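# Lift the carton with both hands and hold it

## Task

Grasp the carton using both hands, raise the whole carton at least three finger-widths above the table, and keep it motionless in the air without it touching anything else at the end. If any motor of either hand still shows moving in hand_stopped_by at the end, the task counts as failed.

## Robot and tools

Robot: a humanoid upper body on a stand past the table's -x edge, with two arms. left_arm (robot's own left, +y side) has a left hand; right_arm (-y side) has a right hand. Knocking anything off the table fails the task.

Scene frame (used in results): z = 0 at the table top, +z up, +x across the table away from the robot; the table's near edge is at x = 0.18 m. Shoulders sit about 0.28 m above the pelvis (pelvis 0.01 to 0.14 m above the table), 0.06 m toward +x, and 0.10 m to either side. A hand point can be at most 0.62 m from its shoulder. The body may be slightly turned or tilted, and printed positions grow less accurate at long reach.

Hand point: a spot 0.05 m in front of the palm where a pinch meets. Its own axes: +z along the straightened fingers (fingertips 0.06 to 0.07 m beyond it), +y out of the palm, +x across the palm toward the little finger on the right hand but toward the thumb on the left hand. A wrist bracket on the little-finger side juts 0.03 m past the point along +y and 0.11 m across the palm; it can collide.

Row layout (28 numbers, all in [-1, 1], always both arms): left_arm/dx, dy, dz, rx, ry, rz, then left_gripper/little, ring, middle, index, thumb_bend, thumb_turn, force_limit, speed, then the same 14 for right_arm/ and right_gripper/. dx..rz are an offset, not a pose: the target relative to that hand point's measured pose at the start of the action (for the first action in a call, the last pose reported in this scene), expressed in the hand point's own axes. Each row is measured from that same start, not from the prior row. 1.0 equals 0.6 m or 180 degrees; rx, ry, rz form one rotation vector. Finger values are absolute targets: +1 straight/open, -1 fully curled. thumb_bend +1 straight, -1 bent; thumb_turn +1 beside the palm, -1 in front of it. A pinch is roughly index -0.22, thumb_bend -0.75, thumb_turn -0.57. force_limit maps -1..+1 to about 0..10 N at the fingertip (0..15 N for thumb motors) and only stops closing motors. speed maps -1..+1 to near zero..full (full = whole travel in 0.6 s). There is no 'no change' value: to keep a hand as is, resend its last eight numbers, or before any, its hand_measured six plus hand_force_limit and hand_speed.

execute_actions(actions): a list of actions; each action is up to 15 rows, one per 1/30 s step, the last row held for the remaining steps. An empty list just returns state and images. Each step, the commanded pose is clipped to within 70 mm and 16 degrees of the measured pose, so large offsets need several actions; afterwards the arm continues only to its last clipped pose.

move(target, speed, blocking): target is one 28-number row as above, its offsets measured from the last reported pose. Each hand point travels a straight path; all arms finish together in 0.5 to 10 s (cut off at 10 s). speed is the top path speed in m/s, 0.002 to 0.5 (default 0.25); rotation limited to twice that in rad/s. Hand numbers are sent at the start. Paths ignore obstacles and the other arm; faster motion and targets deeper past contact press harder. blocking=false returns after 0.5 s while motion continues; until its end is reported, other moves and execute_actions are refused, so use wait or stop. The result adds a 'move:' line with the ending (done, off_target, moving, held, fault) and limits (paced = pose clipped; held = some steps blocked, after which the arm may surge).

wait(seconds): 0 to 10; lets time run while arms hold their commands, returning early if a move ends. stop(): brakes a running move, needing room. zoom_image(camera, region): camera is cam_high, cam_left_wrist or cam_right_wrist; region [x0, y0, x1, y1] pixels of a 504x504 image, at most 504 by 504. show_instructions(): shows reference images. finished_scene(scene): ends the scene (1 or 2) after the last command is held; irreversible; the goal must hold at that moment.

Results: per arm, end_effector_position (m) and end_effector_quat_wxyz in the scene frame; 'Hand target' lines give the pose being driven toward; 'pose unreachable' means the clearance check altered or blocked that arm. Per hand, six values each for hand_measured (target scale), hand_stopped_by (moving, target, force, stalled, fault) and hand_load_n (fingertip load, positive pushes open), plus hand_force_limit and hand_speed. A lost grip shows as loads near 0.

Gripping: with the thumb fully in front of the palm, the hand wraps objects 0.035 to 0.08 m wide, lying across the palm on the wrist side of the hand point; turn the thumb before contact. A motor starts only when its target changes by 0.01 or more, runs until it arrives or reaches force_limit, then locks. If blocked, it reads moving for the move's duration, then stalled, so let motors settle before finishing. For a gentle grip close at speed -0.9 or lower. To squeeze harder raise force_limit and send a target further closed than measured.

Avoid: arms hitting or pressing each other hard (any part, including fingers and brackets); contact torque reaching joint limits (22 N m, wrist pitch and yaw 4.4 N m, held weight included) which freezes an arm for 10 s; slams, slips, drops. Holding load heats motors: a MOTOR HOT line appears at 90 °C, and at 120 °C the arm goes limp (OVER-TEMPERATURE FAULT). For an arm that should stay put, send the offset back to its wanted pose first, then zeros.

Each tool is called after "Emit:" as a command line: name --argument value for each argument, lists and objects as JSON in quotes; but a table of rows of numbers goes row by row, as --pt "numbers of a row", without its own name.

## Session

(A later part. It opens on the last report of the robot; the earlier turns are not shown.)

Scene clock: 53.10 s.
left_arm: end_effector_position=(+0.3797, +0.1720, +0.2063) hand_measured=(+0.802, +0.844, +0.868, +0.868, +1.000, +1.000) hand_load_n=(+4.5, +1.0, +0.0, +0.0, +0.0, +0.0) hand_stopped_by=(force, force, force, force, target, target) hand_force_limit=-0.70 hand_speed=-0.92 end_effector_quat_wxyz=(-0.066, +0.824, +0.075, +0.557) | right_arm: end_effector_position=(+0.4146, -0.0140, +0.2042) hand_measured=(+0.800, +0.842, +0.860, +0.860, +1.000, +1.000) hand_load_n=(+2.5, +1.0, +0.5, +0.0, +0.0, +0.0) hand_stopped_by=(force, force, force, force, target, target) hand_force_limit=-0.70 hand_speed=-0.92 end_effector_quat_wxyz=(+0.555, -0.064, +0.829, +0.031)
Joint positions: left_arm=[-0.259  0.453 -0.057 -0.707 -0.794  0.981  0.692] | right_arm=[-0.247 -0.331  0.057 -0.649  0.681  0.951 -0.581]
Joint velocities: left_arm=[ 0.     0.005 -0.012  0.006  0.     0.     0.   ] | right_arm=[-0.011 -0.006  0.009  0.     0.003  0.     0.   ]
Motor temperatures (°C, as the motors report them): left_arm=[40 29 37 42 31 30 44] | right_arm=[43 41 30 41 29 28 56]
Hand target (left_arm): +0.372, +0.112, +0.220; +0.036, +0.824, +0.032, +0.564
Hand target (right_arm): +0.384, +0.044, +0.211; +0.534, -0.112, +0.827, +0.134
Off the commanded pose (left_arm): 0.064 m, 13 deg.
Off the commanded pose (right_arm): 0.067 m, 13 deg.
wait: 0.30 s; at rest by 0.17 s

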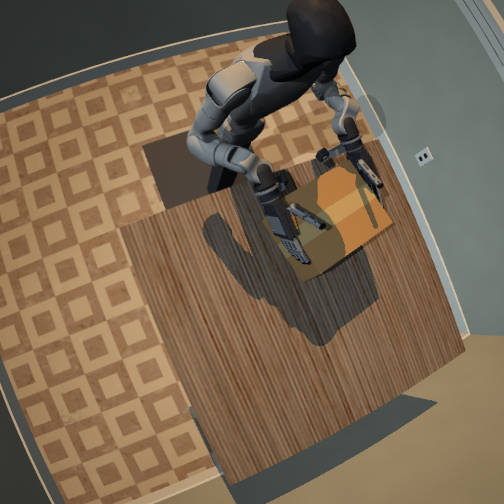

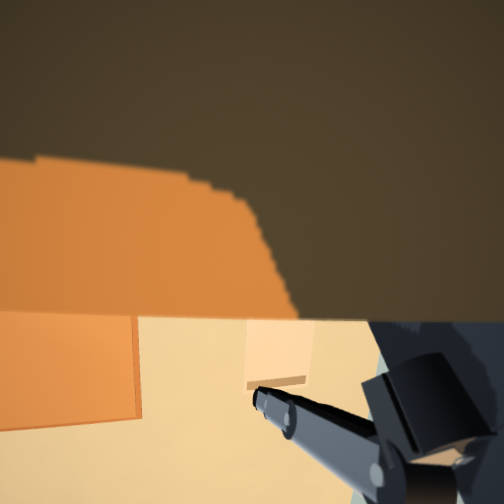

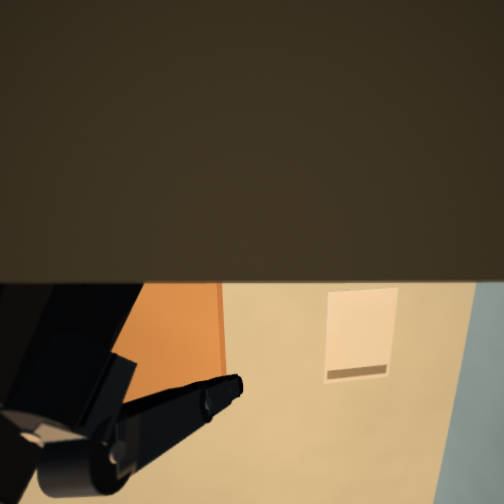

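Emit:
execute_actions --actions '[[[0.0105,0.103,-0.030,-0.070,0.000,-0.015,0.72,0.75,0.76,0.76,1,1,-0.55,-0.9,0.002,0.107,-0.029,-0.069,0.009,0.012,0.72,0.75,0.76,0.76,1,1,-0.55,-0.9], [0.0105,0.103,-0.030,-0.070,0.000,-0.015,0.72,0.75,0.76,0.76,1,1,-0.55,-0.9,0.002,0.107,-0.029,-0.069,0.009,0.012,0.72,0.75,0.76,0.76,1,1,-0.55,-0.9], [0.0105,0.103,-0.030,-0.070,0.000,-0.015,0.72,0.75,0.76,0.76,1,1,-0.55,-0.9,0.002,0.107,-0.029,-0.069,0.009,0.012,0.72,0.75,0.76,0.76,1,1,-0.55,-0.9], [0.012,0.103,-0.030,-0.070,0.000,-0.015,0.72,0.75,0.76,0.76,1,1,-0.55,-0.9,0.0005,0.107,-0.029,-0.069,0.009,0.012,0.72,0.75,0.76,0.76,1,1,-0.55,-0.9], [0.014,0.103,-0.031,-0.070,0.000,-0.015,0.72,0.75,0.76,0.76,1,1,-0.55,-0.9,-0.0015,0.107,-0.030,-0.069,0.009,0.012,0.72,0.75,0.76,0.76,1,1,-0.55,-0.9], [0.0165,0.103,-0.032,-0.070,0.000,-0.015,0.72,0.75,0.76,0.76,1,1,-0.55,-0.9,-0.004,0.107,-0.031,-0.069,0.009,0.012,0.72,0.75,0.76,0.76,1,1,-0.55,-0.9], [0.019,0.103,-0.033,-0.070,0.000,-0.015,0.72,0.75,0.76,0.76,1,1,-0.55,-0.9,-0.0065,0.107,-0.032,-0.069,0.009,0.012,0.72,0.75,0.76,0.76,1,1,-0.55,-0.9], [0.0215,0.103,-0.034,-0.070,0.000,-0.015,0.72,0.75,0.76,0.76,1,1,-0.55,-0.9,-0.009,0.107,-0.033,-0.069,0.009,0.012,0.72,0.75,0.76,0.76,1,1,-0.55,-0.9], [0.024,0.103,-0.035,-0.070,0.000,-0.015,0.72,0.75,0.76,0.76,1,1,-0.55,-0.9,-0.0115,0.107,-0.034,-0.069,0.009,0.012,0.72,0.75,0.76,0.76,1,1,-0.55,-0.9], [0.0265,0.103,-0.036,-0.070,0.000,-0.015,0.72,0.75,0.76,0.76,1,1,-0.55,-0.9,-0.014,0.107,-0.035,-0.069,0.009,0.012,0.72,0.75,0.76,0.76,1,1,-0.55,-0.9], [0.029,0.103,-0.037,-0.070,0.000,-0.015,0.72,0.75,0.76,0.76,1,1,-0.55,-0.9,-0.0165,0.107,-0.036,-0.069,0.009,0.012,0.72,0.75,0.76,0.76,1,1,-0.55,-0.9], [0.0315,0.103,-0.038,-0.070,0.000,-0.015,0.70,0.73,0.74,0.74,1,1,-0.55,-0.9,-0.019,0.107,-0.037,-0.069,0.009,0.012,0.70,0.73,0.74,0.74,1,1,-0.55,-0.9], [0.034,0.103,-0.039,-0.070,0.000,-0.015,0.70,0.73,0.74,0.74,1,1,-0.55,-0.9,-0.0215,0.107,-0.038,-0.069,0.009,0.012,0.70,0.73,0.74,0.74,1,1,-0.55,-0.9], [0.0365,0.103,-0.040,-0.070,0.000,-0.015,0.70,0.73,0.74,0.74,1,1,-0.55,-0.9,-0.024,0.107,-0.039,-0.069,0.009,0.012,0.70,0.73,0.74,0.74,1,1,-0.55,-0.9], [0.038,0.103,-0.040,-0.070,0.000,-0.015,0.70,0.73,0.74,0.74,1,1,-0.55,-0.9,-0.0255,0.107,-0.039,-0.069,0.009,0.012,0.70,0.73,0.74,0.74,1,1,-0.55,-0.9]]]'

Emit:
wait --seconds 0.3

Scene clock: 54.63 s.
left_arm: end_effector_position=(+0.3816, +0.1723, +0.2222) hand_measured=(+0.802, +0.830, +0.842, +0.826, +1.000, +1.000) hand_load_n=(+2.0, +1.5, +1.0, +1.5, +0.0, +0.0) hand_stopped_by=(force, moving, moving, moving, target, target) hand_force_limit=-0.55 hand_speed=-0.90 end_effector_quat_wxyz=(-0.063, +0.822, +0.081, +0.560) | right_arm: end_effector_position=(+0.4152, -0.0154, +0.2165) hand_measured=(+0.796, +0.826, +0.846, +0.844, +1.000, +1.000) hand_load_n=(+1.0, +2.5, +2.5, +2.0, +0.0, +0.0) hand_stopped_by=(moving, force, force, force, target, target) hand_force_limit=-0.55 hand_speed=-0.90 end_effector_quat_wxyz=(+0.552, -0.060, +0.831, +0.026)
Joint positions: left_arm=[-0.315  0.419  0.007 -0.748 -0.864  1.087  0.744] | right_arm=[-0.297 -0.3   -0.007 -0.705  0.735  1.084 -0.632]
Joint velocities: left_arm=[-0.216 -0.14   0.247 -0.138 -0.262  0.369  0.234] | right_arm=[-0.166  0.115 -0.196 -0.173  0.186  0.417 -0.166]
Motor temperatures (°C, as the motors report them): left_arm=[41 29 37 43 31 31 45] | right_arm=[44 42 30 42 29 28 57]
Hand target (left_arm): +0.373, +0.111, +0.237; +0.038, +0.823, +0.031, +0.566
Hand target (right_arm): +0.385, +0.044, +0.229; +0.536, -0.114, +0.827, +0.129
Off the commanded pose (left_arm): 0.066 m, 13 deg.
Off the commanded pose (right_arm): 0.069 m, 13 deg.

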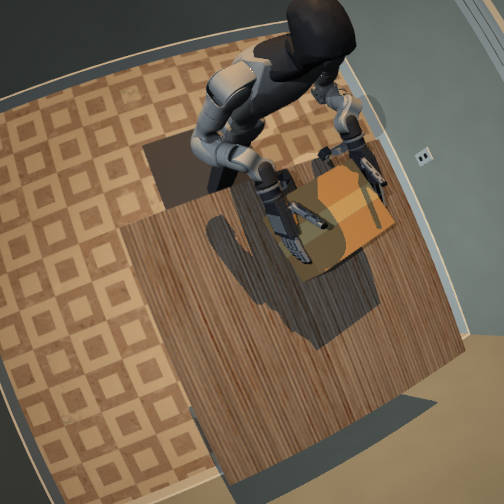

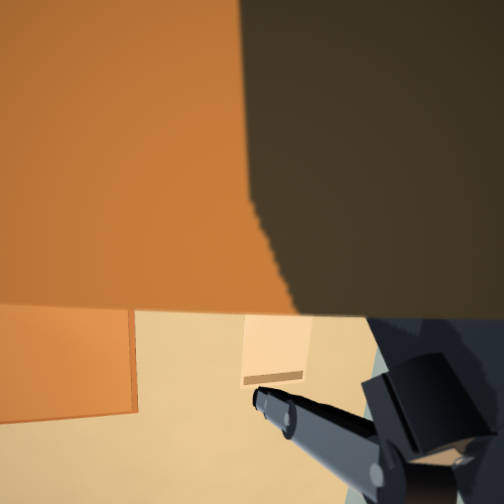

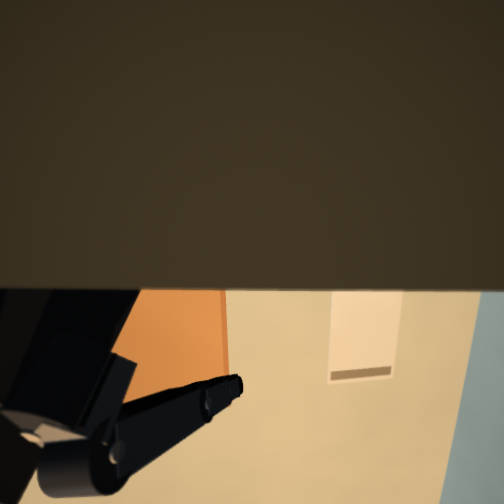

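Scene clock: 54.93 s.
left_arm: end_effector_position=(+0.3825, +0.1729, +0.2280) hand_measured=(+0.802, +0.818, +0.820, +0.798, +1.000, +1.000) hand_load_n=(+1.0, +0.5, +2.0, +2.0, +0.0, +0.0) hand_stopped_by=(force, force, force, force, target, target) hand_force_limit=-0.55 hand_speed=-0.90 end_effector_quat_wxyz=(-0.063, +0.819, +0.084, +0.564) | right_arm: end_effector_position=(+0.4154, -0.0158, +0.2187) hand_measured=(+0.786, +0.828, +0.846, +0.844, +1.000, +1.000) hand_load_n=(+1.5, +1.0, +1.5, +2.0, +0.0, +0.0) hand_stopped_by=(force, force, force, force, target, target) hand_force_limit=-0.55 hand_speed=-0.90 end_effector_quat_wxyz=(+0.551, -0.059, +0.832, +0.025)
Joint positions: left_arm=[-0.333  0.409  0.024 -0.757 -0.88   1.11   0.76 ] | right_arm=[-0.309 -0.292 -0.022 -0.715  0.747  1.112 -0.643]
Joint velocities: left_arm=[ 0.    -0.003 -0.002  0.012 -0.014  0.     0.   ] | right_arm=[ 0.002  0.003  0.003 -0.002  0.006  0.     0.   ]
Motor temperatures (°C, as the motors report them): left_arm=[41 29 37 43 31 31 45] | right_arm=[44 42 30 42 29 28 57]
Hand target (left_arm): +0.373, +0.111, +0.237; +0.038, +0.823, +0.031, +0.566
Hand target (right_arm): +0.385, +0.044, +0.229; +0.536, -0.114, +0.827, +0.129
Off the commanded pose (left_arm): 0.065 m, 13 deg.
Off the commanded pose (right_arm): 0.069 m, 13 deg.
wait: 0.30 s; no rest

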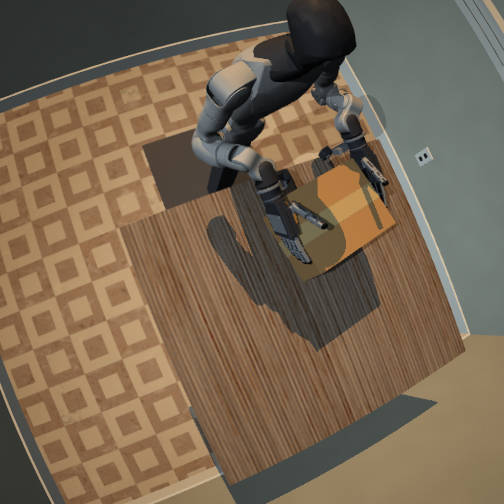

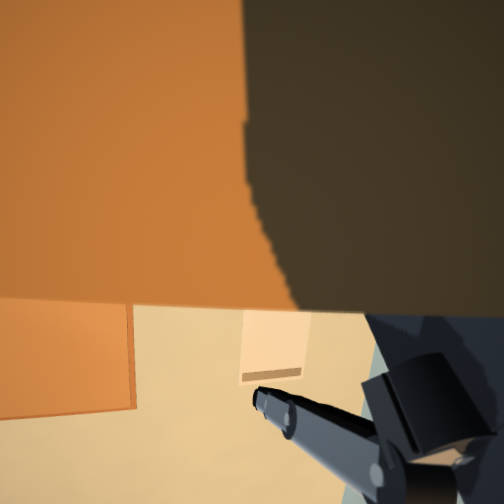

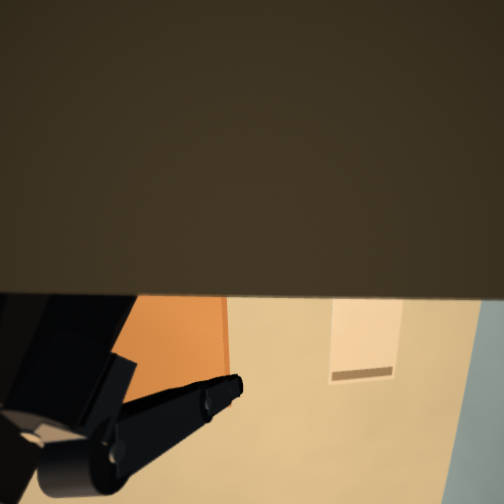

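Emit:
execute_actions --actions '[]'

Scene clock: 55.00 s.
left_arm: end_effector_position=(+0.3825, +0.1729, +0.2280) hand_measured=(+0.802, +0.818, +0.820, +0.798, +1.000, +1.000) hand_load_n=(+1.0, +0.5, +2.0, +2.0, +0.0, +0.0) hand_stopped_by=(force, force, force, force, target, target) hand_force_limit=-0.55 hand_speed=-0.90 end_effector_quat_wxyz=(-0.063, +0.819, +0.084, +0.564) | right_arm: end_effector_position=(+0.4154, -0.0158, +0.2187) hand_measured=(+0.786, +0.828, +0.846, +0.844, +1.000, +1.000) hand_load_n=(+1.5, +1.0, +1.5, +2.0, +0.0, +0.0) hand_stopped_by=(force, force, force, force, target, target) hand_force_limit=-0.55 hand_speed=-0.90 end_effector_quat_wxyz=(+0.551, -0.059, +0.832, +0.025)
Joint positions: left_arm=[-0.333  0.409  0.024 -0.757 -0.88   1.11   0.76 ] | right_arm=[-0.309 -0.292 -0.022 -0.715  0.747  1.112 -0.643]
Joint velocities: left_arm=[0.002 0.    0.012 0.003 0.003 0.    0.   ] | right_arm=[ 0.003  0.     0.014 -0.005  0.003  0.     0.   ]
Motor temperatures (°C, as the motors report them): left_arm=[41 29 37 43 31 31 45] | right_arm=[44 42 30 42 29 28 57]
Hand target (left_arm): +0.373, +0.111, +0.237; +0.038, +0.823, +0.031, +0.566
Hand target (right_arm): +0.385, +0.044, +0.229; +0.536, -0.114, +0.827, +0.129
Off the commanded pose (left_arm): 0.065 m, 13 deg.
Off the commanded pose (right_arm): 0.069 m, 13 deg.

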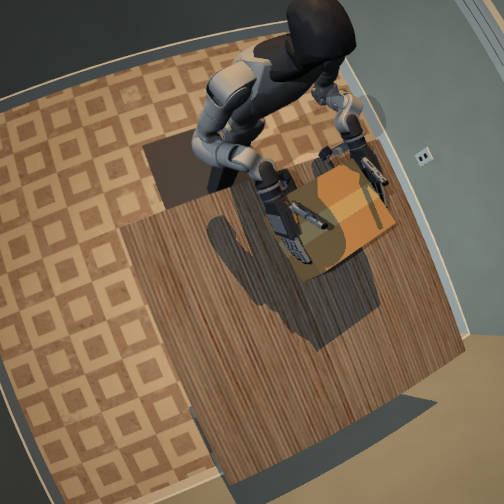

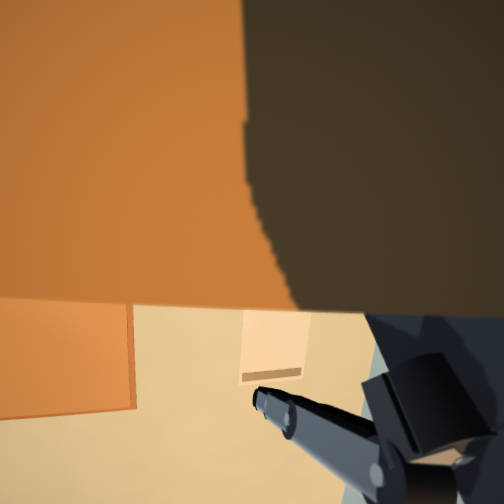

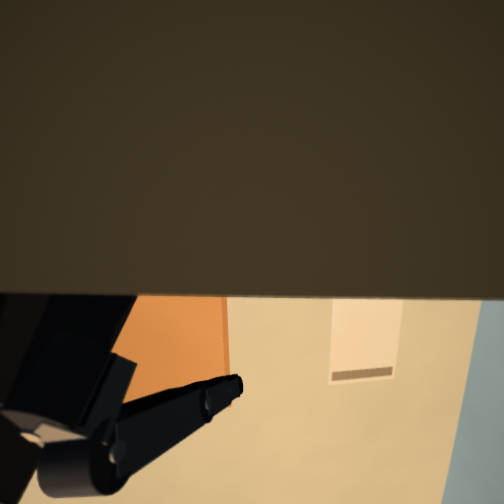

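Emit:
execute_actions --actions '[[[0.001,0.104,-0.0316,-0.073,-0.004,-0.009,0.68,0.71,0.72,0.72,1,1,-0.5,-0.9,-0.004,0.108,-0.032,-0.075,0.003,0.008,0.68,0.71,0.72,0.72,1,1,-0.5,-0.9], [0.001,0.104,-0.0316,-0.073,-0.004,-0.009,0.68,0.71,0.72,0.72,1,1,-0.5,-0.9,-0.006,0.107,-0.032,-0.075,0.003,0.008,0.68,0.71,0.72,0.72,1,1,-0.5,-0.9], [0.002,0.104,-0.032,-0.074,-0.004,-0.009,0.68,0.71,0.72,0.72,1,1,-0.5,-0.9,-0.008,0.107,-0.033,-0.075,0.003,0.008,0.68,0.71,0.72,0.72,1,1,-0.5,-0.9], [0.003,0.104,-0.032,-0.074,-0.004,-0.010,0.68,0.71,0.72,0.72,1,1,-0.5,-0.9,-0.010,0.107,-0.033,-0.076,0.003,0.008,0.68,0.71,0.72,0.72,1,1,-0.5,-0.9], [0.004,0.104,-0.0325,-0.075,-0.004,-0.010,0.68,0.71,0.72,0.72,1,1,-0.5,-0.9,-0.012,0.107,-0.034,-0.076,0.003,0.008,0.68,0.71,0.72,0.72,1,1,-0.5,-0.9], [0.0055,0.104,-0.033,-0.075,-0.004,-0.010,0.68,0.71,0.72,0.72,1,1,-0.5,-0.9,-0.0145,0.107,-0.035,-0.076,0.003,0.008,0.68,0.71,0.72,0.72,1,1,-0.5,-0.9], [0.007,0.104,-0.0335,-0.076,-0.004,-0.011,0.68,0.71,0.72,0.72,1,1,-0.5,-0.9,-0.017,0.107,-0.036,-0.077,0.003,0.008,0.68,0.71,0.72,0.72,1,1,-0.5,-0.9], [0.009,0.104,-0.034,-0.076,-0.004,-0.011,0.68,0.71,0.72,0.72,1,1,-0.5,-0.9,-0.0195,0.107,-0.037,-0.077,0.003,0.008,0.68,0.71,0.72,0.72,1,1,-0.5,-0.9], [0.011,0.104,-0.035,-0.076,-0.004,-0.011,0.68,0.71,0.72,0.72,1,1,-0.5,-0.9,-0.022,0.107,-0.038,-0.077,0.003,0.008,0.68,0.71,0.72,0.72,1,1,-0.5,-0.9], [0.013,0.104,-0.0355,-0.077,-0.004,-0.012,0.68,0.71,0.72,0.72,1,1,-0.5,-0.9,-0.0245,0.107,-0.039,-0.078,0.003,0.008,0.68,0.71,0.72,0.72,1,1,-0.5,-0.9], [0.015,0.104,-0.036,-0.077,-0.004,-0.012,0.68,0.71,0.72,0.72,1,1,-0.5,-0.9,-0.027,0.107,-0.040,-0.078,0.003,0.008,0.68,0.71,0.72,0.72,1,1,-0.5,-0.9], [0.017,0.104,-0.037,-0.077,-0.004,-0.012,0.68,0.71,0.72,0.72,1,1,-0.5,-0.9,-0.029,0.107,-0.041,-0.078,0.003,0.008,0.68,0.71,0.72,0.72,1,1,-0.5,-0.9], [0.019,0.104,-0.0375,-0.077,-0.004,-0.012,0.68,0.71,0.72,0.72,1,1,-0.5,-0.9,-0.031,0.107,-0.042,-0.078,0.003,0.008,0.68,0.71,0.72,0.72,1,1,-0.5,-0.9], [0.021,0.104,-0.038,-0.077,-0.004,-0.012,0.68,0.71,0.72,0.72,1,1,-0.5,-0.9,-0.033,0.107,-0.043,-0.078,0.003,0.008,0.68,0.71,0.72,0.72,1,1,-0.5,-0.9]]]'

Emit:
wait --seconds 0.3

Scene clock: 56.73 s.
left_arm: end_effector_position=(+0.3846, +0.1774, +0.2401) hand_measured=(+0.798, +0.810, +0.816, +0.794, +1.000, +1.000) hand_load_n=(+9.0, +4.5, +3.0, +1.5, +0.0, +0.0) hand_stopped_by=(force, force, force, force, target, target) hand_force_limit=-0.50 hand_speed=-0.90 end_effector_quat_wxyz=(-0.059, +0.816, +0.096, +0.567) | right_arm: end_effector_position=(+0.4156, -0.0132, +0.2362) hand_measured=(+0.782, +0.818, +0.842, +0.840, +1.000, +1.000) hand_load_n=(+9.5, +3.0, +1.0, +0.5, +0.0, +0.0) hand_stopped_by=(force, force, force, force, target, target) hand_force_limit=-0.50 hand_speed=-0.90 end_effector_quat_wxyz=(+0.552, -0.063, +0.831, +0.033)
Joint positions: left_arm=[-0.375  0.384  0.085 -0.77  -0.939  1.173  0.796] | right_arm=[-0.382 -0.258 -0.11  -0.76   0.816  1.252 -0.666]
Joint velocities: left_arm=[-0.19  -0.086  0.23  -0.107 -0.219  0.255  0.195] | right_arm=[-0.255  0.156 -0.206 -0.143  0.173  0.448 -0.137]
Motor temperatures (°C, as the motors report them): left_arm=[41 29 36 43 31 31 45] | right_arm=[45 42 30 42 29 29 57]
Hand target (left_arm): +0.373, +0.112, +0.250; +0.047, +0.821, +0.031, +0.568
Hand target (right_arm): +0.387, +0.042, +0.248; +0.539, -0.121, +0.823, +0.132
Off the commanded pose (left_arm): 0.070 m, 14 deg.
Off the commanded pose (right_arm): 0.065 m, 13 deg.

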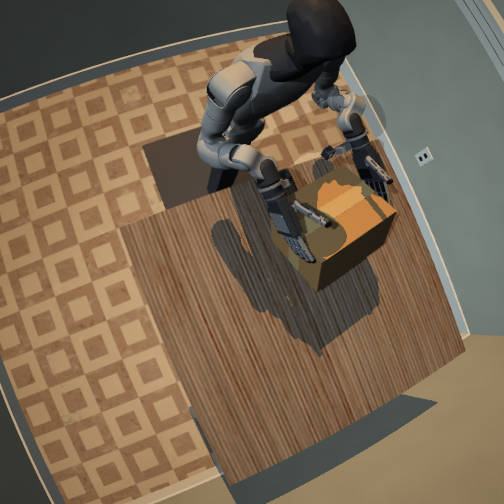

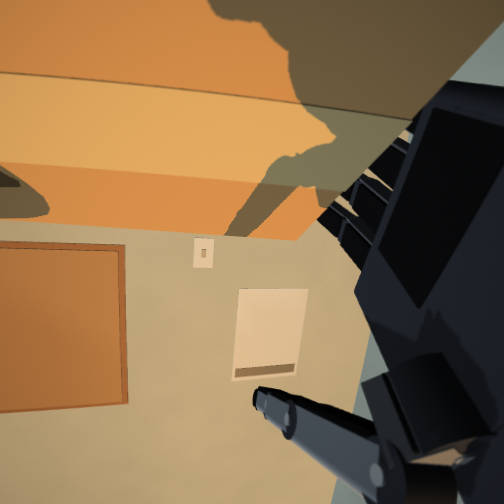

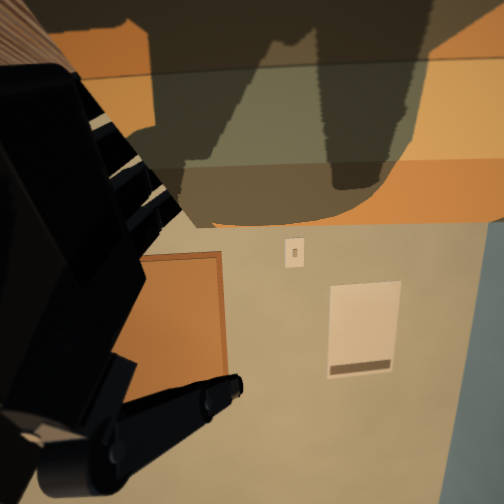

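Scene clock: 57.03 s.
left_arm: end_effector_position=(+0.3843, +0.1773, +0.2409) hand_measured=(+0.798, +0.810, +0.816, +0.794, +1.000, +1.000) hand_load_n=(+8.5, +3.5, +2.0, +1.5, +0.0, +0.0) hand_stopped_by=(force, force, force, force, target, target) hand_force_limit=-0.50 hand_speed=-0.90 end_effector_quat_wxyz=(-0.060, +0.817, +0.095, +0.566) | right_arm: end_effector_position=(+0.4152, -0.0131, +0.2360) hand_measured=(+0.782, +0.818, +0.842, +0.840, +1.000, +1.000) hand_load_n=(+10.0, +3.5, +1.5, +0.5, +0.0, +0.0) hand_stopped_by=(force, force, force, force, target, target) hand_force_limit=-0.50 hand_speed=-0.90 end_effector_quat_wxyz=(+0.549, -0.063, +0.833, +0.033)
Joint positions: left_arm=[-0.384  0.38   0.094 -0.774 -0.951  1.193  0.806] | right_arm=[-0.391 -0.248 -0.121 -0.764  0.824  1.279 -0.674]
Joint velocities: left_arm=[ 0.003  0.015 -0.011  0.    -0.009  0.     0.   ] | right_arm=[ 0.     0.002 -0.006  0.     0.015  0.     0.   ]
Motor temperatures (°C, as the motors report them): left_arm=[41 29 36 43 31 31 45] | right_arm=[45 42 30 42 29 29 57]
Hand target (left_arm): +0.373, +0.112, +0.250; +0.047, +0.821, +0.031, +0.568
Hand target (right_arm): +0.387, +0.042, +0.248; +0.539, -0.121, +0.823, +0.132
Off the commanded pose (left_arm): 0.070 m, 14 deg.
Off the commanded pose (right_arm): 0.065 m, 13 deg.
wait: 0.30 s; at rest by 0.17 s

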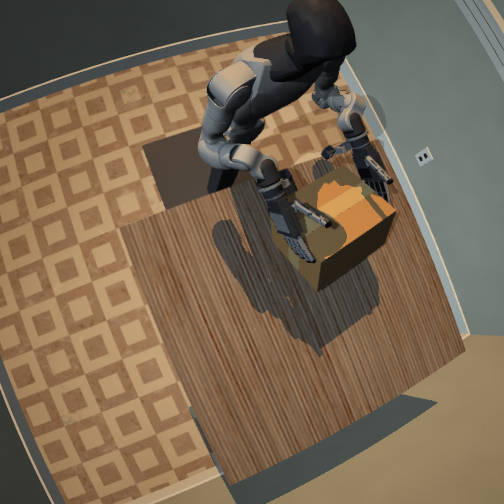

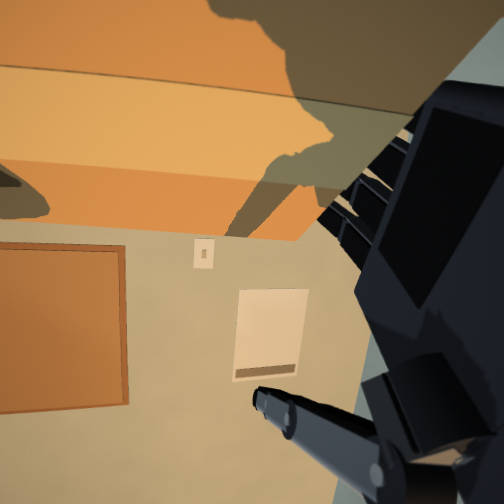

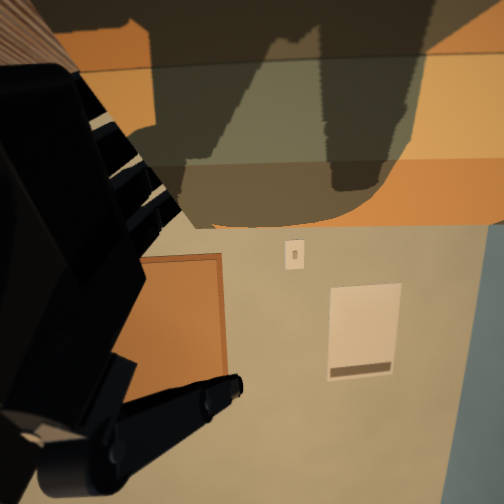

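Emit:
zoom_image --camera "cam_high" --region '[220, 110, 430, 320]'

Region (220, 110, 430, 320) of cam_high's 504x504 image, scaled by 2.400, with more detail than that image has.

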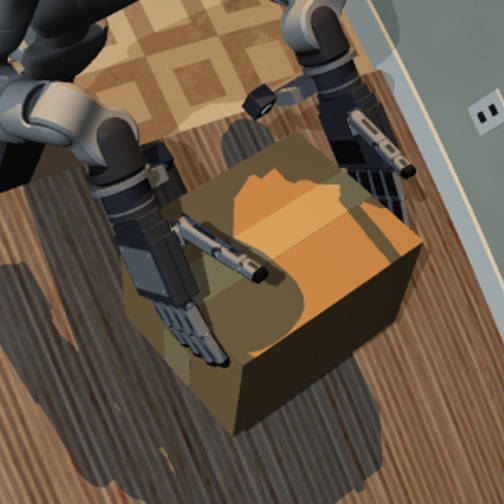

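Emit:
execute_actions --actions '[[[-0.004,0.107,-0.030,-0.078,-0.004,-0.005,0.68,0.71,0.72,0.72,1,1,-0.5,-0.9,-0.005,0.103,-0.025,-0.074,-0.001,0.004,0.68,0.71,0.72,0.72,1,1,-0.5,-0.9], [-0.005,0.105,-0.024,-0.078,-0.004,-0.005,0.68,0.71,0.72,0.72,1,1,-0.5,-0.9,-0.005,0.102,-0.019,-0.074,-0.001,0.004,0.68,0.71,0.72,0.72,1,1,-0.5,-0.9], [-0.006,0.104,-0.019,-0.078,-0.004,-0.005,0.68,0.71,0.72,0.72,1,1,-0.5,-0.9,-0.004,0.101,-0.014,-0.074,-0.001,0.004,0.68,0.71,0.72,0.72,1,1,-0.5,-0.9], [-0.007,0.104,-0.013,-0.078,-0.004,-0.005,0.68,0.71,0.72,0.72,1,1,-0.5,-0.9,-0.004,0.100,-0.008,-0.074,-0.001,0.004,0.68,0.71,0.72,0.72,1,1,-0.5,-0.9], [-0.008,0.104,-0.008,-0.078,-0.004,-0.005,0.68,0.71,0.72,0.72,1,1,-0.5,-0.9,-0.003,0.100,-0.003,-0.074,-0.001,0.004,0.68,0.71,0.72,0.72,1,1,-0.5,-0.9], [-0.010,0.104,-0.002,-0.078,-0.004,-0.005,0.68,0.71,0.72,0.72,1,1,-0.5,-0.9,-0.002,0.100,0.003,-0.074,-0.001,0.004,0.68,0.71,0.72,0.72,1,1,-0.5,-0.9], [-0.011,0.104,0.003,-0.078,-0.004,-0.005,0.68,0.71,0.72,0.72,1,1,-0.5,-0.9,-0.001,0.100,0.008,-0.074,-0.001,0.004,0.68,0.71,0.72,0.72,1,1,-0.5,-0.9], [-0.013,0.104,0.009,-0.078,-0.004,-0.005,0.68,0.71,0.72,0.72,1,1,-0.5,-0.9,0.000,0.100,0.014,-0.074,-0.001,0.004,0.68,0.71,0.72,0.72,1,1,-0.5,-0.9], [-0.015,0.104,0.014,-0.078,-0.004,-0.005,0.68,0.71,0.72,0.72,1,1,-0.5,-0.9,0.001,0.100,0.019,-0.074,-0.001,0.004,0.68,0.71,0.72,0.72,1,1,-0.5,-0.9], [-0.017,0.104,0.020,-0.078,-0.004,-0.005,0.68,0.71,0.72,0.72,1,1,-0.5,-0.9,0.002,0.100,0.025,-0.074,-0.001,0.004,0.68,0.71,0.72,0.72,1,1,-0.5,-0.9], [-0.019,0.104,0.025,-0.078,-0.004,-0.005,0.68,0.71,0.72,0.72,1,1,-0.5,-0.9,0.004,0.100,0.030,-0.074,-0.001,0.004,0.68,0.71,0.72,0.72,1,1,-0.5,-0.9], [-0.021,0.104,0.031,-0.078,-0.004,-0.005,0.68,0.71,0.72,0.72,1,1,-0.5,-0.9,0.006,0.100,0.036,-0.074,-0.001,0.004,0.68,0.71,0.72,0.72,1,1,-0.5,-0.9], [-0.023,0.104,0.036,-0.078,-0.004,-0.005,0.68,0.71,0.72,0.72,1,1,-0.5,-0.9,0.008,0.100,0.041,-0.074,-0.001,0.004,0.68,0.71,0.72,0.72,1,1,-0.5,-0.9], [-0.025,0.104,0.042,-0.078,-0.004,-0.005,0.68,0.71,0.72,0.72,1,1,-0.5,-0.9,0.010,0.100,0.047,-0.074,-0.001,0.004,0.68,0.71,0.72,0.72,1,1,-0.5,-0.9], [-0.027,0.104,0.047,-0.078,-0.004,-0.005,0.68,0.71,0.72,0.72,1,1,-0.5,-0.9,0.012,0.100,0.052,-0.074,-0.001,0.004,0.68,0.71,0.72,0.72,1,1,-0.5,-0.9]]]'

Emit:
wait --seconds 0.25

Scene clock: 59.57 s.
left_arm: end_effector_position=(+0.4123, +0.1851, +0.2241) hand_measured=(+0.798, +0.810, +0.816, +0.794, +1.000, +1.000) hand_load_n=(+3.5, +2.5, +3.5, +3.5, +0.0, +0.0) hand_stopped_by=(force, force, force, force, target, target) hand_force_limit=-0.50 hand_speed=-0.90 end_effector_quat_wxyz=(-0.057, +0.814, +0.087, +0.571) | right_arm: end_effector_position=(+0.4453, -0.0084, +0.2188) hand_measured=(+0.782, +0.818, +0.842, +0.840, +1.000, +1.000) hand_load_n=(+5.5, +2.5, +2.5, +1.5, +0.0, +0.0) hand_stopped_by=(force, force, force, force, target, target) hand_force_limit=-0.50 hand_speed=-0.90 end_effector_quat_wxyz=(+0.549, -0.072, +0.831, +0.039)
Joint positions: left_arm=[-0.414  0.442 -0.007 -0.555 -0.78   0.981  0.622] | right_arm=[-0.44  -0.309 -0.029 -0.523  0.679  1.069 -0.51 ]
Joint velocities: left_arm=[-0.104  0.109 -0.281  0.664  0.405 -0.595 -0.457] | right_arm=[-0.106 -0.078  0.242  0.696 -0.388 -0.619  0.395]
Motor temperatures (°C, as the motors report them): left_arm=[42 29 36 43 31 31 47] | right_arm=[45 42 30 41 30 29 58]
Hand target (left_arm): +0.409, +0.126, +0.220; +0.042, +0.823, +0.037, +0.565
Hand target (right_arm): +0.426, +0.044, +0.221; +0.535, -0.116, +0.827, +0.131
Off the commanded pose (left_arm): 0.065 m, 13 deg.
Off the commanded pose (right_arm): 0.060 m, 12 deg.

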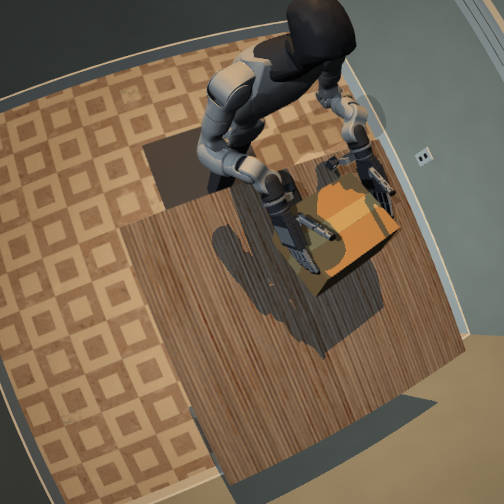

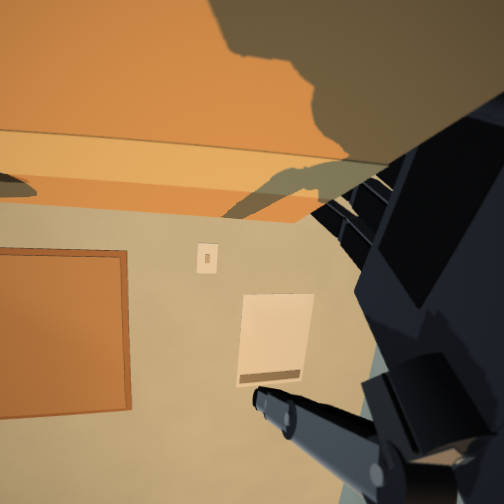

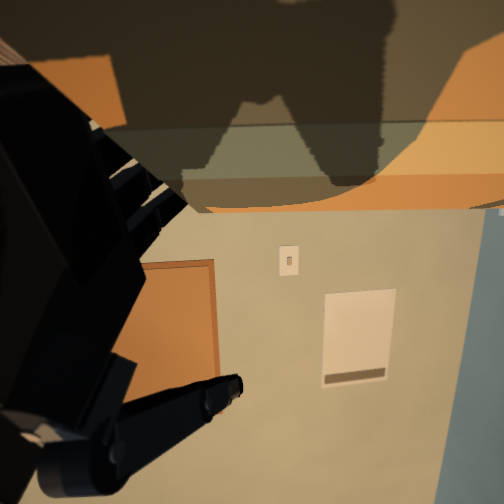

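Scene clock: 59.83 s.
left_arm: end_effector_position=(+0.4182, +0.1866, +0.2195) hand_measured=(+0.798, +0.810, +0.816, +0.794, +1.000, +1.000) hand_load_n=(+3.0, +2.5, +3.5, +4.0, +0.0, +0.0) hand_stopped_by=(force, force, force, force, target, target) hand_force_limit=-0.50 hand_speed=-0.90 end_effector_quat_wxyz=(-0.057, +0.814, +0.086, +0.572) | right_arm: end_effector_position=(+0.4514, -0.0076, +0.2140) hand_measured=(+0.782, +0.818, +0.842, +0.840, +1.000, +1.000) hand_load_n=(+5.0, +2.5, +3.0, +2.0, +0.0, +0.0) hand_stopped_by=(force, force, force, force, target, target) hand_force_limit=-0.50 hand_speed=-0.90 end_effector_quat_wxyz=(+0.550, -0.073, +0.831, +0.041)
Joint positions: left_arm=[-0.423  0.448 -0.027 -0.501 -0.749  0.935  0.586] | right_arm=[-0.449 -0.315 -0.01  -0.468  0.65   1.02  -0.479]
Joint velocities: left_arm=[-0.014  0.006 -0.008 -0.006  0.    -0.001  0.   ] | right_arm=[ 0.008  0.002 -0.006  0.003  0.    -0.001  0.   ]
Motor temperatures (°C, as the motors report them): left_arm=[42 29 36 43 31 31 47] | right_arm=[45 42 30 41 30 29 58]
Hand target (left_arm): +0.409, +0.126, +0.220; +0.042, +0.823, +0.037, +0.565
Hand target (right_arm): +0.426, +0.044, +0.221; +0.535, -0.116, +0.827, +0.131
Off the commanded pose (left_arm): 0.066 m, 13 deg.
Off the commanded pose (right_arm): 0.060 m, 12 deg.
wait: 0.27 s; no rest

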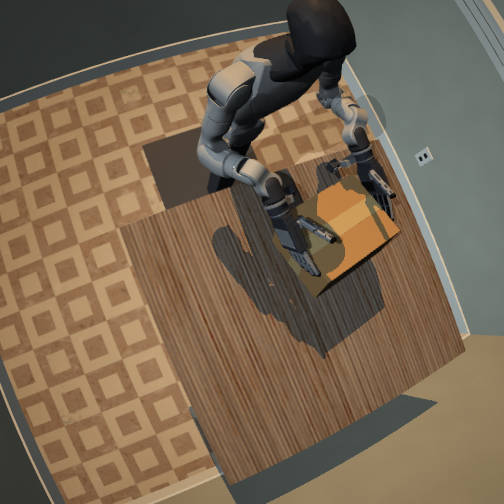

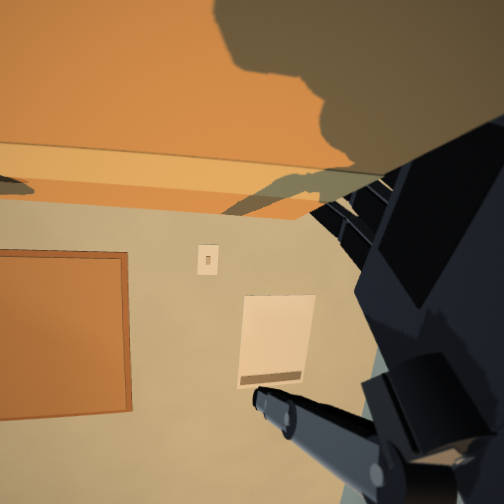

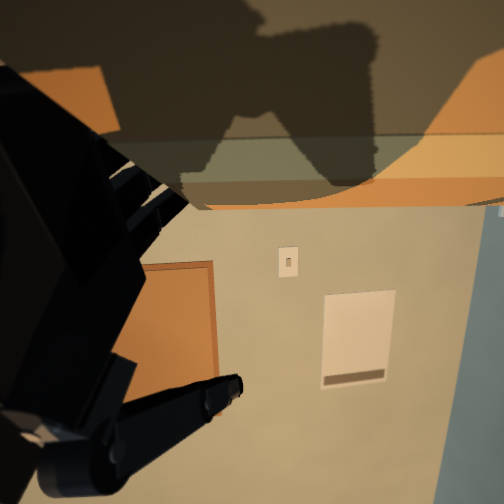

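Emit:
zoom_image --camera "cam_high" --region '[240, 120, 430, 310]'

Region (240, 120, 430, 310) of cam_high's 504x504 image, scaled by 2.653, with more detail than that image has.

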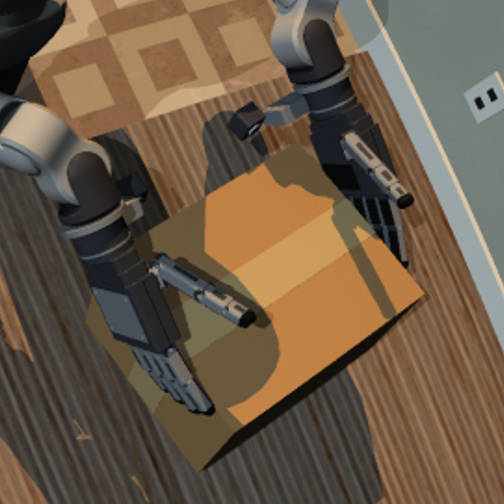

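Emit:
execute_actions --actions '[[[-0.015,0.105,-0.015,-0.072,-0.006,-0.010,0.68,0.71,0.72,0.72,1,1,-0.5,-0.9,0.003,0.099,-0.012,-0.065,0.002,0.010,0.68,0.71,0.72,0.72,1,1,-0.5,-0.9], [-0.018,0.104,-0.010,-0.072,-0.006,-0.010,0.68,0.71,0.72,0.72,1,1,-0.5,-0.9,0.005,0.099,-0.007,-0.065,0.002,0.010,0.68,0.71,0.72,0.72,1,1,-0.5,-0.9], [-0.021,0.103,-0.005,-0.072,-0.006,-0.010,0.68,0.71,0.72,0.72,1,1,-0.5,-0.9,0.008,0.099,-0.002,-0.065,0.002,0.010,0.68,0.71,0.72,0.72,1,1,-0.5,-0.9], [-0.024,0.103,0.000,-0.072,-0.006,-0.010,0.68,0.71,0.72,0.72,1,1,-0.5,-0.9,0.011,0.099,0.003,-0.065,0.002,0.010,0.68,0.71,0.72,0.72,1,1,-0.5,-0.9], [-0.027,0.103,0.005,-0.072,-0.006,-0.010,0.68,0.71,0.72,0.72,1,1,-0.5,-0.9,0.014,0.099,0.008,-0.065,0.002,0.010,0.68,0.71,0.72,0.72,1,1,-0.5,-0.9], [-0.031,0.103,0.010,-0.072,-0.006,-0.010,0.68,0.71,0.72,0.72,1,1,-0.5,-0.9,0.017,0.099,0.013,-0.065,0.002,0.010,0.68,0.71,0.72,0.72,1,1,-0.5,-0.9], [-0.034,0.103,0.015,-0.072,-0.006,-0.010,0.68,0.71,0.72,0.72,1,1,-0.5,-0.9,0.020,0.099,0.018,-0.065,0.002,0.010,0.68,0.71,0.72,0.72,1,1,-0.5,-0.9], [-0.038,0.103,0.020,-0.072,-0.006,-0.010,0.68,0.71,0.72,0.72,1,1,-0.5,-0.9,0.023,0.099,0.023,-0.065,0.002,0.010,0.68,0.71,0.72,0.72,1,1,-0.5,-0.9], [-0.041,0.103,0.025,-0.072,-0.006,-0.010,0.68,0.71,0.72,0.72,1,1,-0.5,-0.9,0.026,0.099,0.028,-0.065,0.002,0.010,0.68,0.71,0.72,0.72,1,1,-0.5,-0.9], [-0.045,0.103,0.030,-0.072,-0.006,-0.010,0.68,0.71,0.72,0.72,1,1,-0.5,-0.9,0.029,0.099,0.033,-0.065,0.002,0.010,0.68,0.71,0.72,0.72,1,1,-0.5,-0.9], [-0.048,0.103,0.034,-0.072,-0.006,-0.010,0.68,0.71,0.72,0.72,1,1,-0.5,-0.9,0.032,0.099,0.037,-0.065,0.002,0.010,0.68,0.71,0.72,0.72,1,1,-0.5,-0.9], [-0.051,0.103,0.038,-0.072,-0.006,-0.010,0.68,0.71,0.72,0.72,1,1,-0.5,-0.9,0.035,0.099,0.041,-0.065,0.002,0.010,0.68,0.71,0.72,0.72,1,1,-0.5,-0.9], [-0.054,0.103,0.042,-0.072,-0.006,-0.010,0.68,0.71,0.72,0.72,1,1,-0.5,-0.9,0.037,0.099,0.045,-0.065,0.002,0.010,0.68,0.71,0.72,0.72,1,1,-0.5,-0.9], [-0.057,0.103,0.045,-0.072,-0.006,-0.010,0.68,0.71,0.72,0.72,1,1,-0.5,-0.9,0.039,0.099,0.048,-0.065,0.002,0.010,0.68,0.71,0.72,0.72,1,1,-0.5,-0.9], [-0.059,0.103,0.047,-0.072,-0.006,-0.010,0.68,0.71,0.72,0.72,1,1,-0.5,-0.9,0.041,0.099,0.051,-0.065,0.002,0.010,0.68,0.71,0.72,0.72,1,1,-0.5,-0.9]]]'

Emit:
wait --seconds 0.25

Scene clock: 61.43 s.
left_arm: end_effector_position=(+0.4406, +0.1930, +0.1860) hand_measured=(+0.796, +0.810, +0.818, +0.794, +1.000, +1.000) hand_load_n=(+0.5, +2.0, +4.0, +4.5, +0.0, +0.0) hand_stopped_by=(force, force, force, force, target, target) hand_force_limit=-0.50 hand_speed=-0.90 end_effector_quat_wxyz=(-0.051, +0.812, +0.079, +0.576) | right_arm: end_effector_position=(+0.4747, -0.0055, +0.1806) hand_measured=(+0.782, +0.818, +0.842, +0.840, +1.000, +1.000) hand_load_n=(+1.5, +2.5, +4.0, +2.5, +0.0, +0.0) hand_stopped_by=(force, force, force, force, target, target) hand_force_limit=-0.50 hand_speed=-0.90 end_effector_quat_wxyz=(+0.548, -0.075, +0.832, +0.044)
Joint positions: left_arm=[-0.443  0.453 -0.119 -0.213 -0.606  0.664  0.415] | right_arm=[-0.478 -0.313  0.066 -0.182  0.525  0.77  -0.342]
Joint velocities: left_arm=[-0.124 -0.003 -0.133  0.581  0.212 -0.624 -0.324] | right_arm=[-0.121 -0.005  0.083  0.571 -0.195 -0.606  0.289]
Motor temperatures (°C, as the motors report them): left_arm=[42 29 37 43 31 30 47] | right_arm=[45 42 30 41 30 28 58]
Hand target (left_arm): +0.437, +0.134, +0.181; +0.042, +0.820, +0.038, +0.569
Hand target (right_arm): +0.455, +0.048, +0.183; +0.534, -0.110, +0.828, +0.132
Off the commanded pose (left_arm): 0.065 m, 12 deg.
Off the commanded pose (right_arm): 0.061 m, 11 deg.

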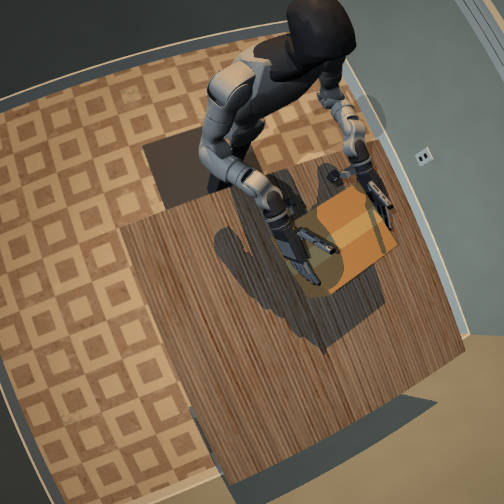

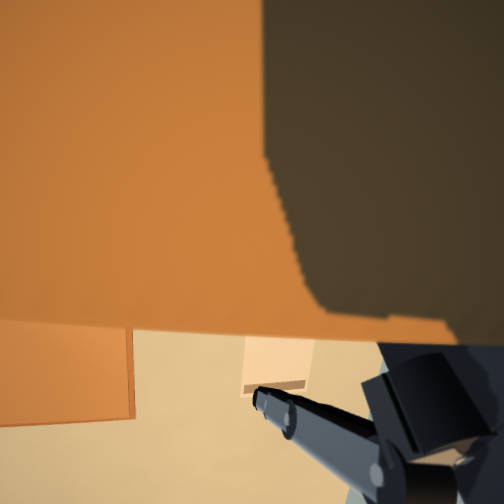

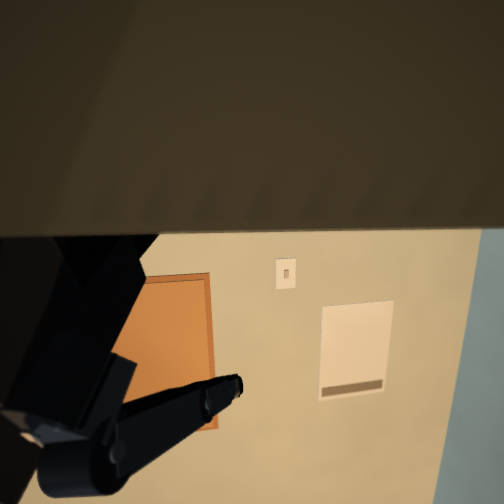

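Scene clock: 61.70 s.
left_arm: end_effector_position=(+0.4447, +0.1940, +0.1856) hand_measured=(+0.796, +0.810, +0.818, +0.794, +1.000, +1.000) hand_load_n=(+0.5, +2.0, +4.0, +4.5, +0.0, +0.0) hand_stopped_by=(force, force, force, force, target, target) hand_force_limit=-0.50 hand_speed=-0.90 end_effector_quat_wxyz=(-0.050, +0.808, +0.079, +0.582) | right_arm: end_effector_position=(+0.4793, -0.0052, +0.1801) hand_measured=(+0.782, +0.818, +0.842, +0.840, +1.000, +1.000) hand_load_n=(+1.5, +3.0, +4.0, +2.5, +0.0, +0.0) hand_stopped_by=(force, force, force, force, target, target) hand_force_limit=-0.50 hand_speed=-0.90 end_effector_quat_wxyz=(+0.553, -0.074, +0.829, +0.046)
Joint positions: left_arm=[-0.453  0.453 -0.128 -0.171 -0.592  0.622  0.394] | right_arm=[-0.49  -0.313  0.072 -0.139  0.512  0.729 -0.323]
Joint velocities: left_arm=[-0.003  0.     0.    -0.002 -0.008 -0.001  0.   ] | right_arm=[-0.002 -0.008  0.002  0.     0.    -0.001  0.   ]
Motor temperatures (°C, as the motors report them): left_arm=[42 29 37 43 31 30 47] | right_arm=[45 42 30 41 30 28 58]
Hand target (left_arm): +0.437, +0.134, +0.181; +0.042, +0.820, +0.038, +0.569
Hand target (right_arm): +0.455, +0.048, +0.183; +0.534, -0.110, +0.828, +0.132
Off the commanded pose (left_arm): 0.066 m, 12 deg.
Off the commanded pose (right_arm): 0.062 m, 11 deg.
wait: 0.27 s; at rest by 0.23 s

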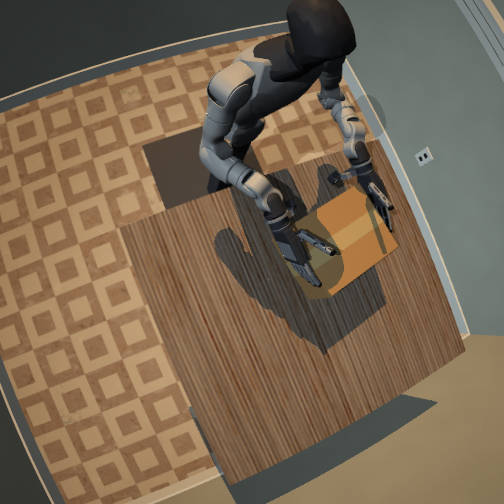

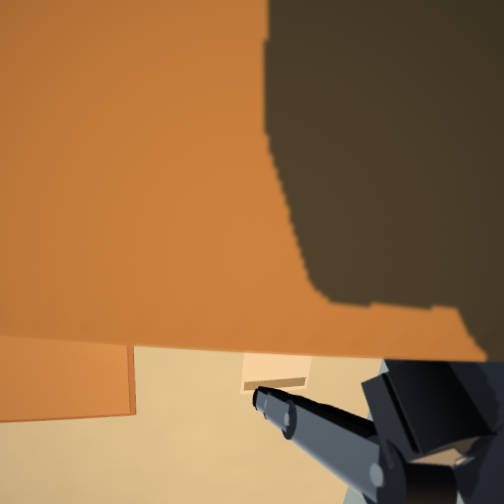

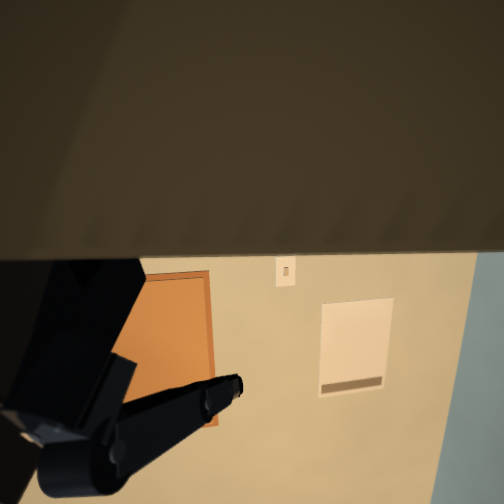

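Emit:
zoom_image --camera "cam_high" --region '[250, 150, 420, 320]'

Region (250, 150, 420, 320) of cam_high's 504x504 image, scaled by 2.965, with more detail than that image has.

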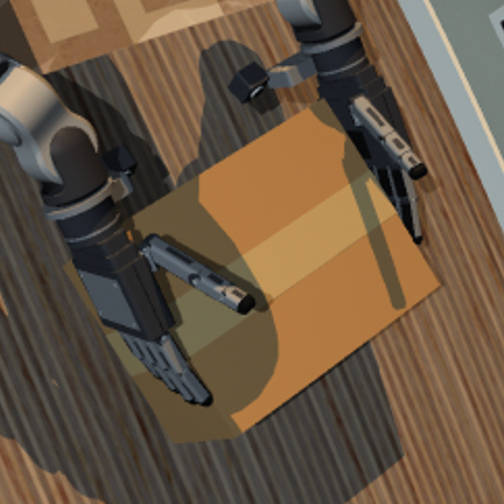

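Emit:
move --target '[-0.042,-0.02,-0.074,0,-0.014,0,0.79,0.82,0.84,0.83,1,1,-0.5,-0.5,0.040,-0.02,-0.074,0,-0.008,0,0.79,0.83,0.85,0.83,1,1,-0.5,-0.5]' --speed 0.1

Scene clock: 63.33 s.
left_arm: end_effector_position=(+0.3933, +0.1944, +0.1752) hand_measured=(+0.792, +0.820, +0.840, +0.830, +1.000, +1.000) hand_load_n=(+0.0, +0.0, +0.0, +0.0, +0.0, +0.0) hand_stopped_by=(force, target, target, target, target, target) hand_force_limit=-0.50 hand_speed=-0.50 end_effector_quat_wxyz=(-0.049, +0.821, +0.074, +0.564) | right_arm: end_effector_position=(+0.4323, -0.0274, +0.1731) hand_measured=(+0.790, +0.830, +0.850, +0.840, +1.000, +1.000) hand_load_n=(+0.0, +0.0, +0.0, +0.0, +0.0, +0.0) hand_stopped_by=(target, target, target, force, target, target) hand_force_limit=-0.50 hand_speed=-0.50 end_effector_quat_wxyz=(+0.562, -0.075, +0.823, +0.043)
Joint positions: left_arm=[-0.211  0.505 -0.078 -0.449 -0.649  0.693  0.429] | right_arm=[-0.215 -0.352  0.065 -0.39   0.511  0.683 -0.316]
Joint velocities: left_arm=[ 0.003 -0.003  0.005  0.015  0.003  0.002  0.   ] | right_arm=[-0.003  0.     0.008  0.002 -0.002  0.     0.   ]
Motor temperatures (°C, as the motors report them): left_arm=[42 29 36 43 31 30 46] | right_arm=[45 42 30 41 29 27 56]
Hand target (left_arm): +0.393, +0.195, +0.176; -0.049, +0.821, +0.075, +0.564
Hand target (right_arm): +0.433, -0.028, +0.175; +0.564, -0.075, +0.821, +0.043
Off the commanded pose (left_arm): 0.002 m, 1 deg.
Off the commanded pose (right_arm): 0.003 m, 1 deg.
move: done

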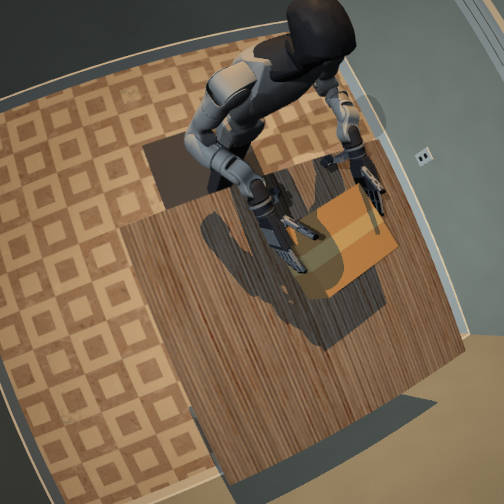

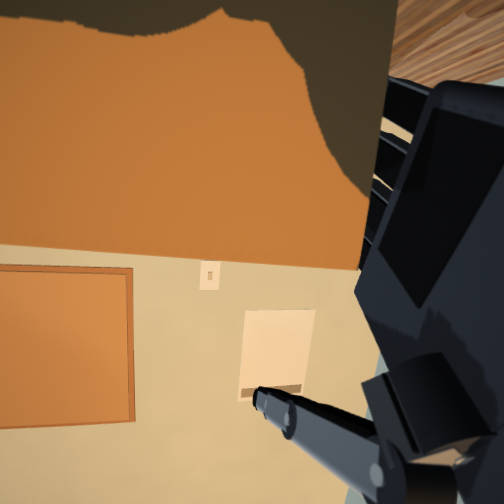

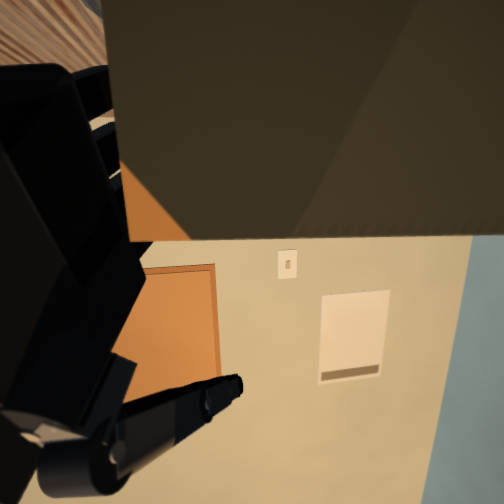

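Emit:
zoom_image --camera "cam_high" --region '[250, 150, 420, 320]'

Region (250, 150, 420, 320) of cam_high's 504x504 image, scaled by 2.965, with more detail than that image has.

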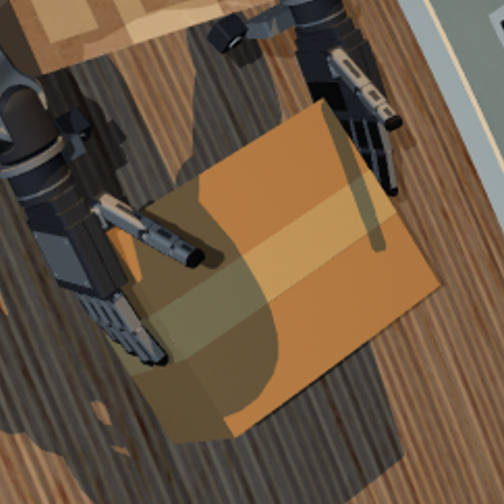

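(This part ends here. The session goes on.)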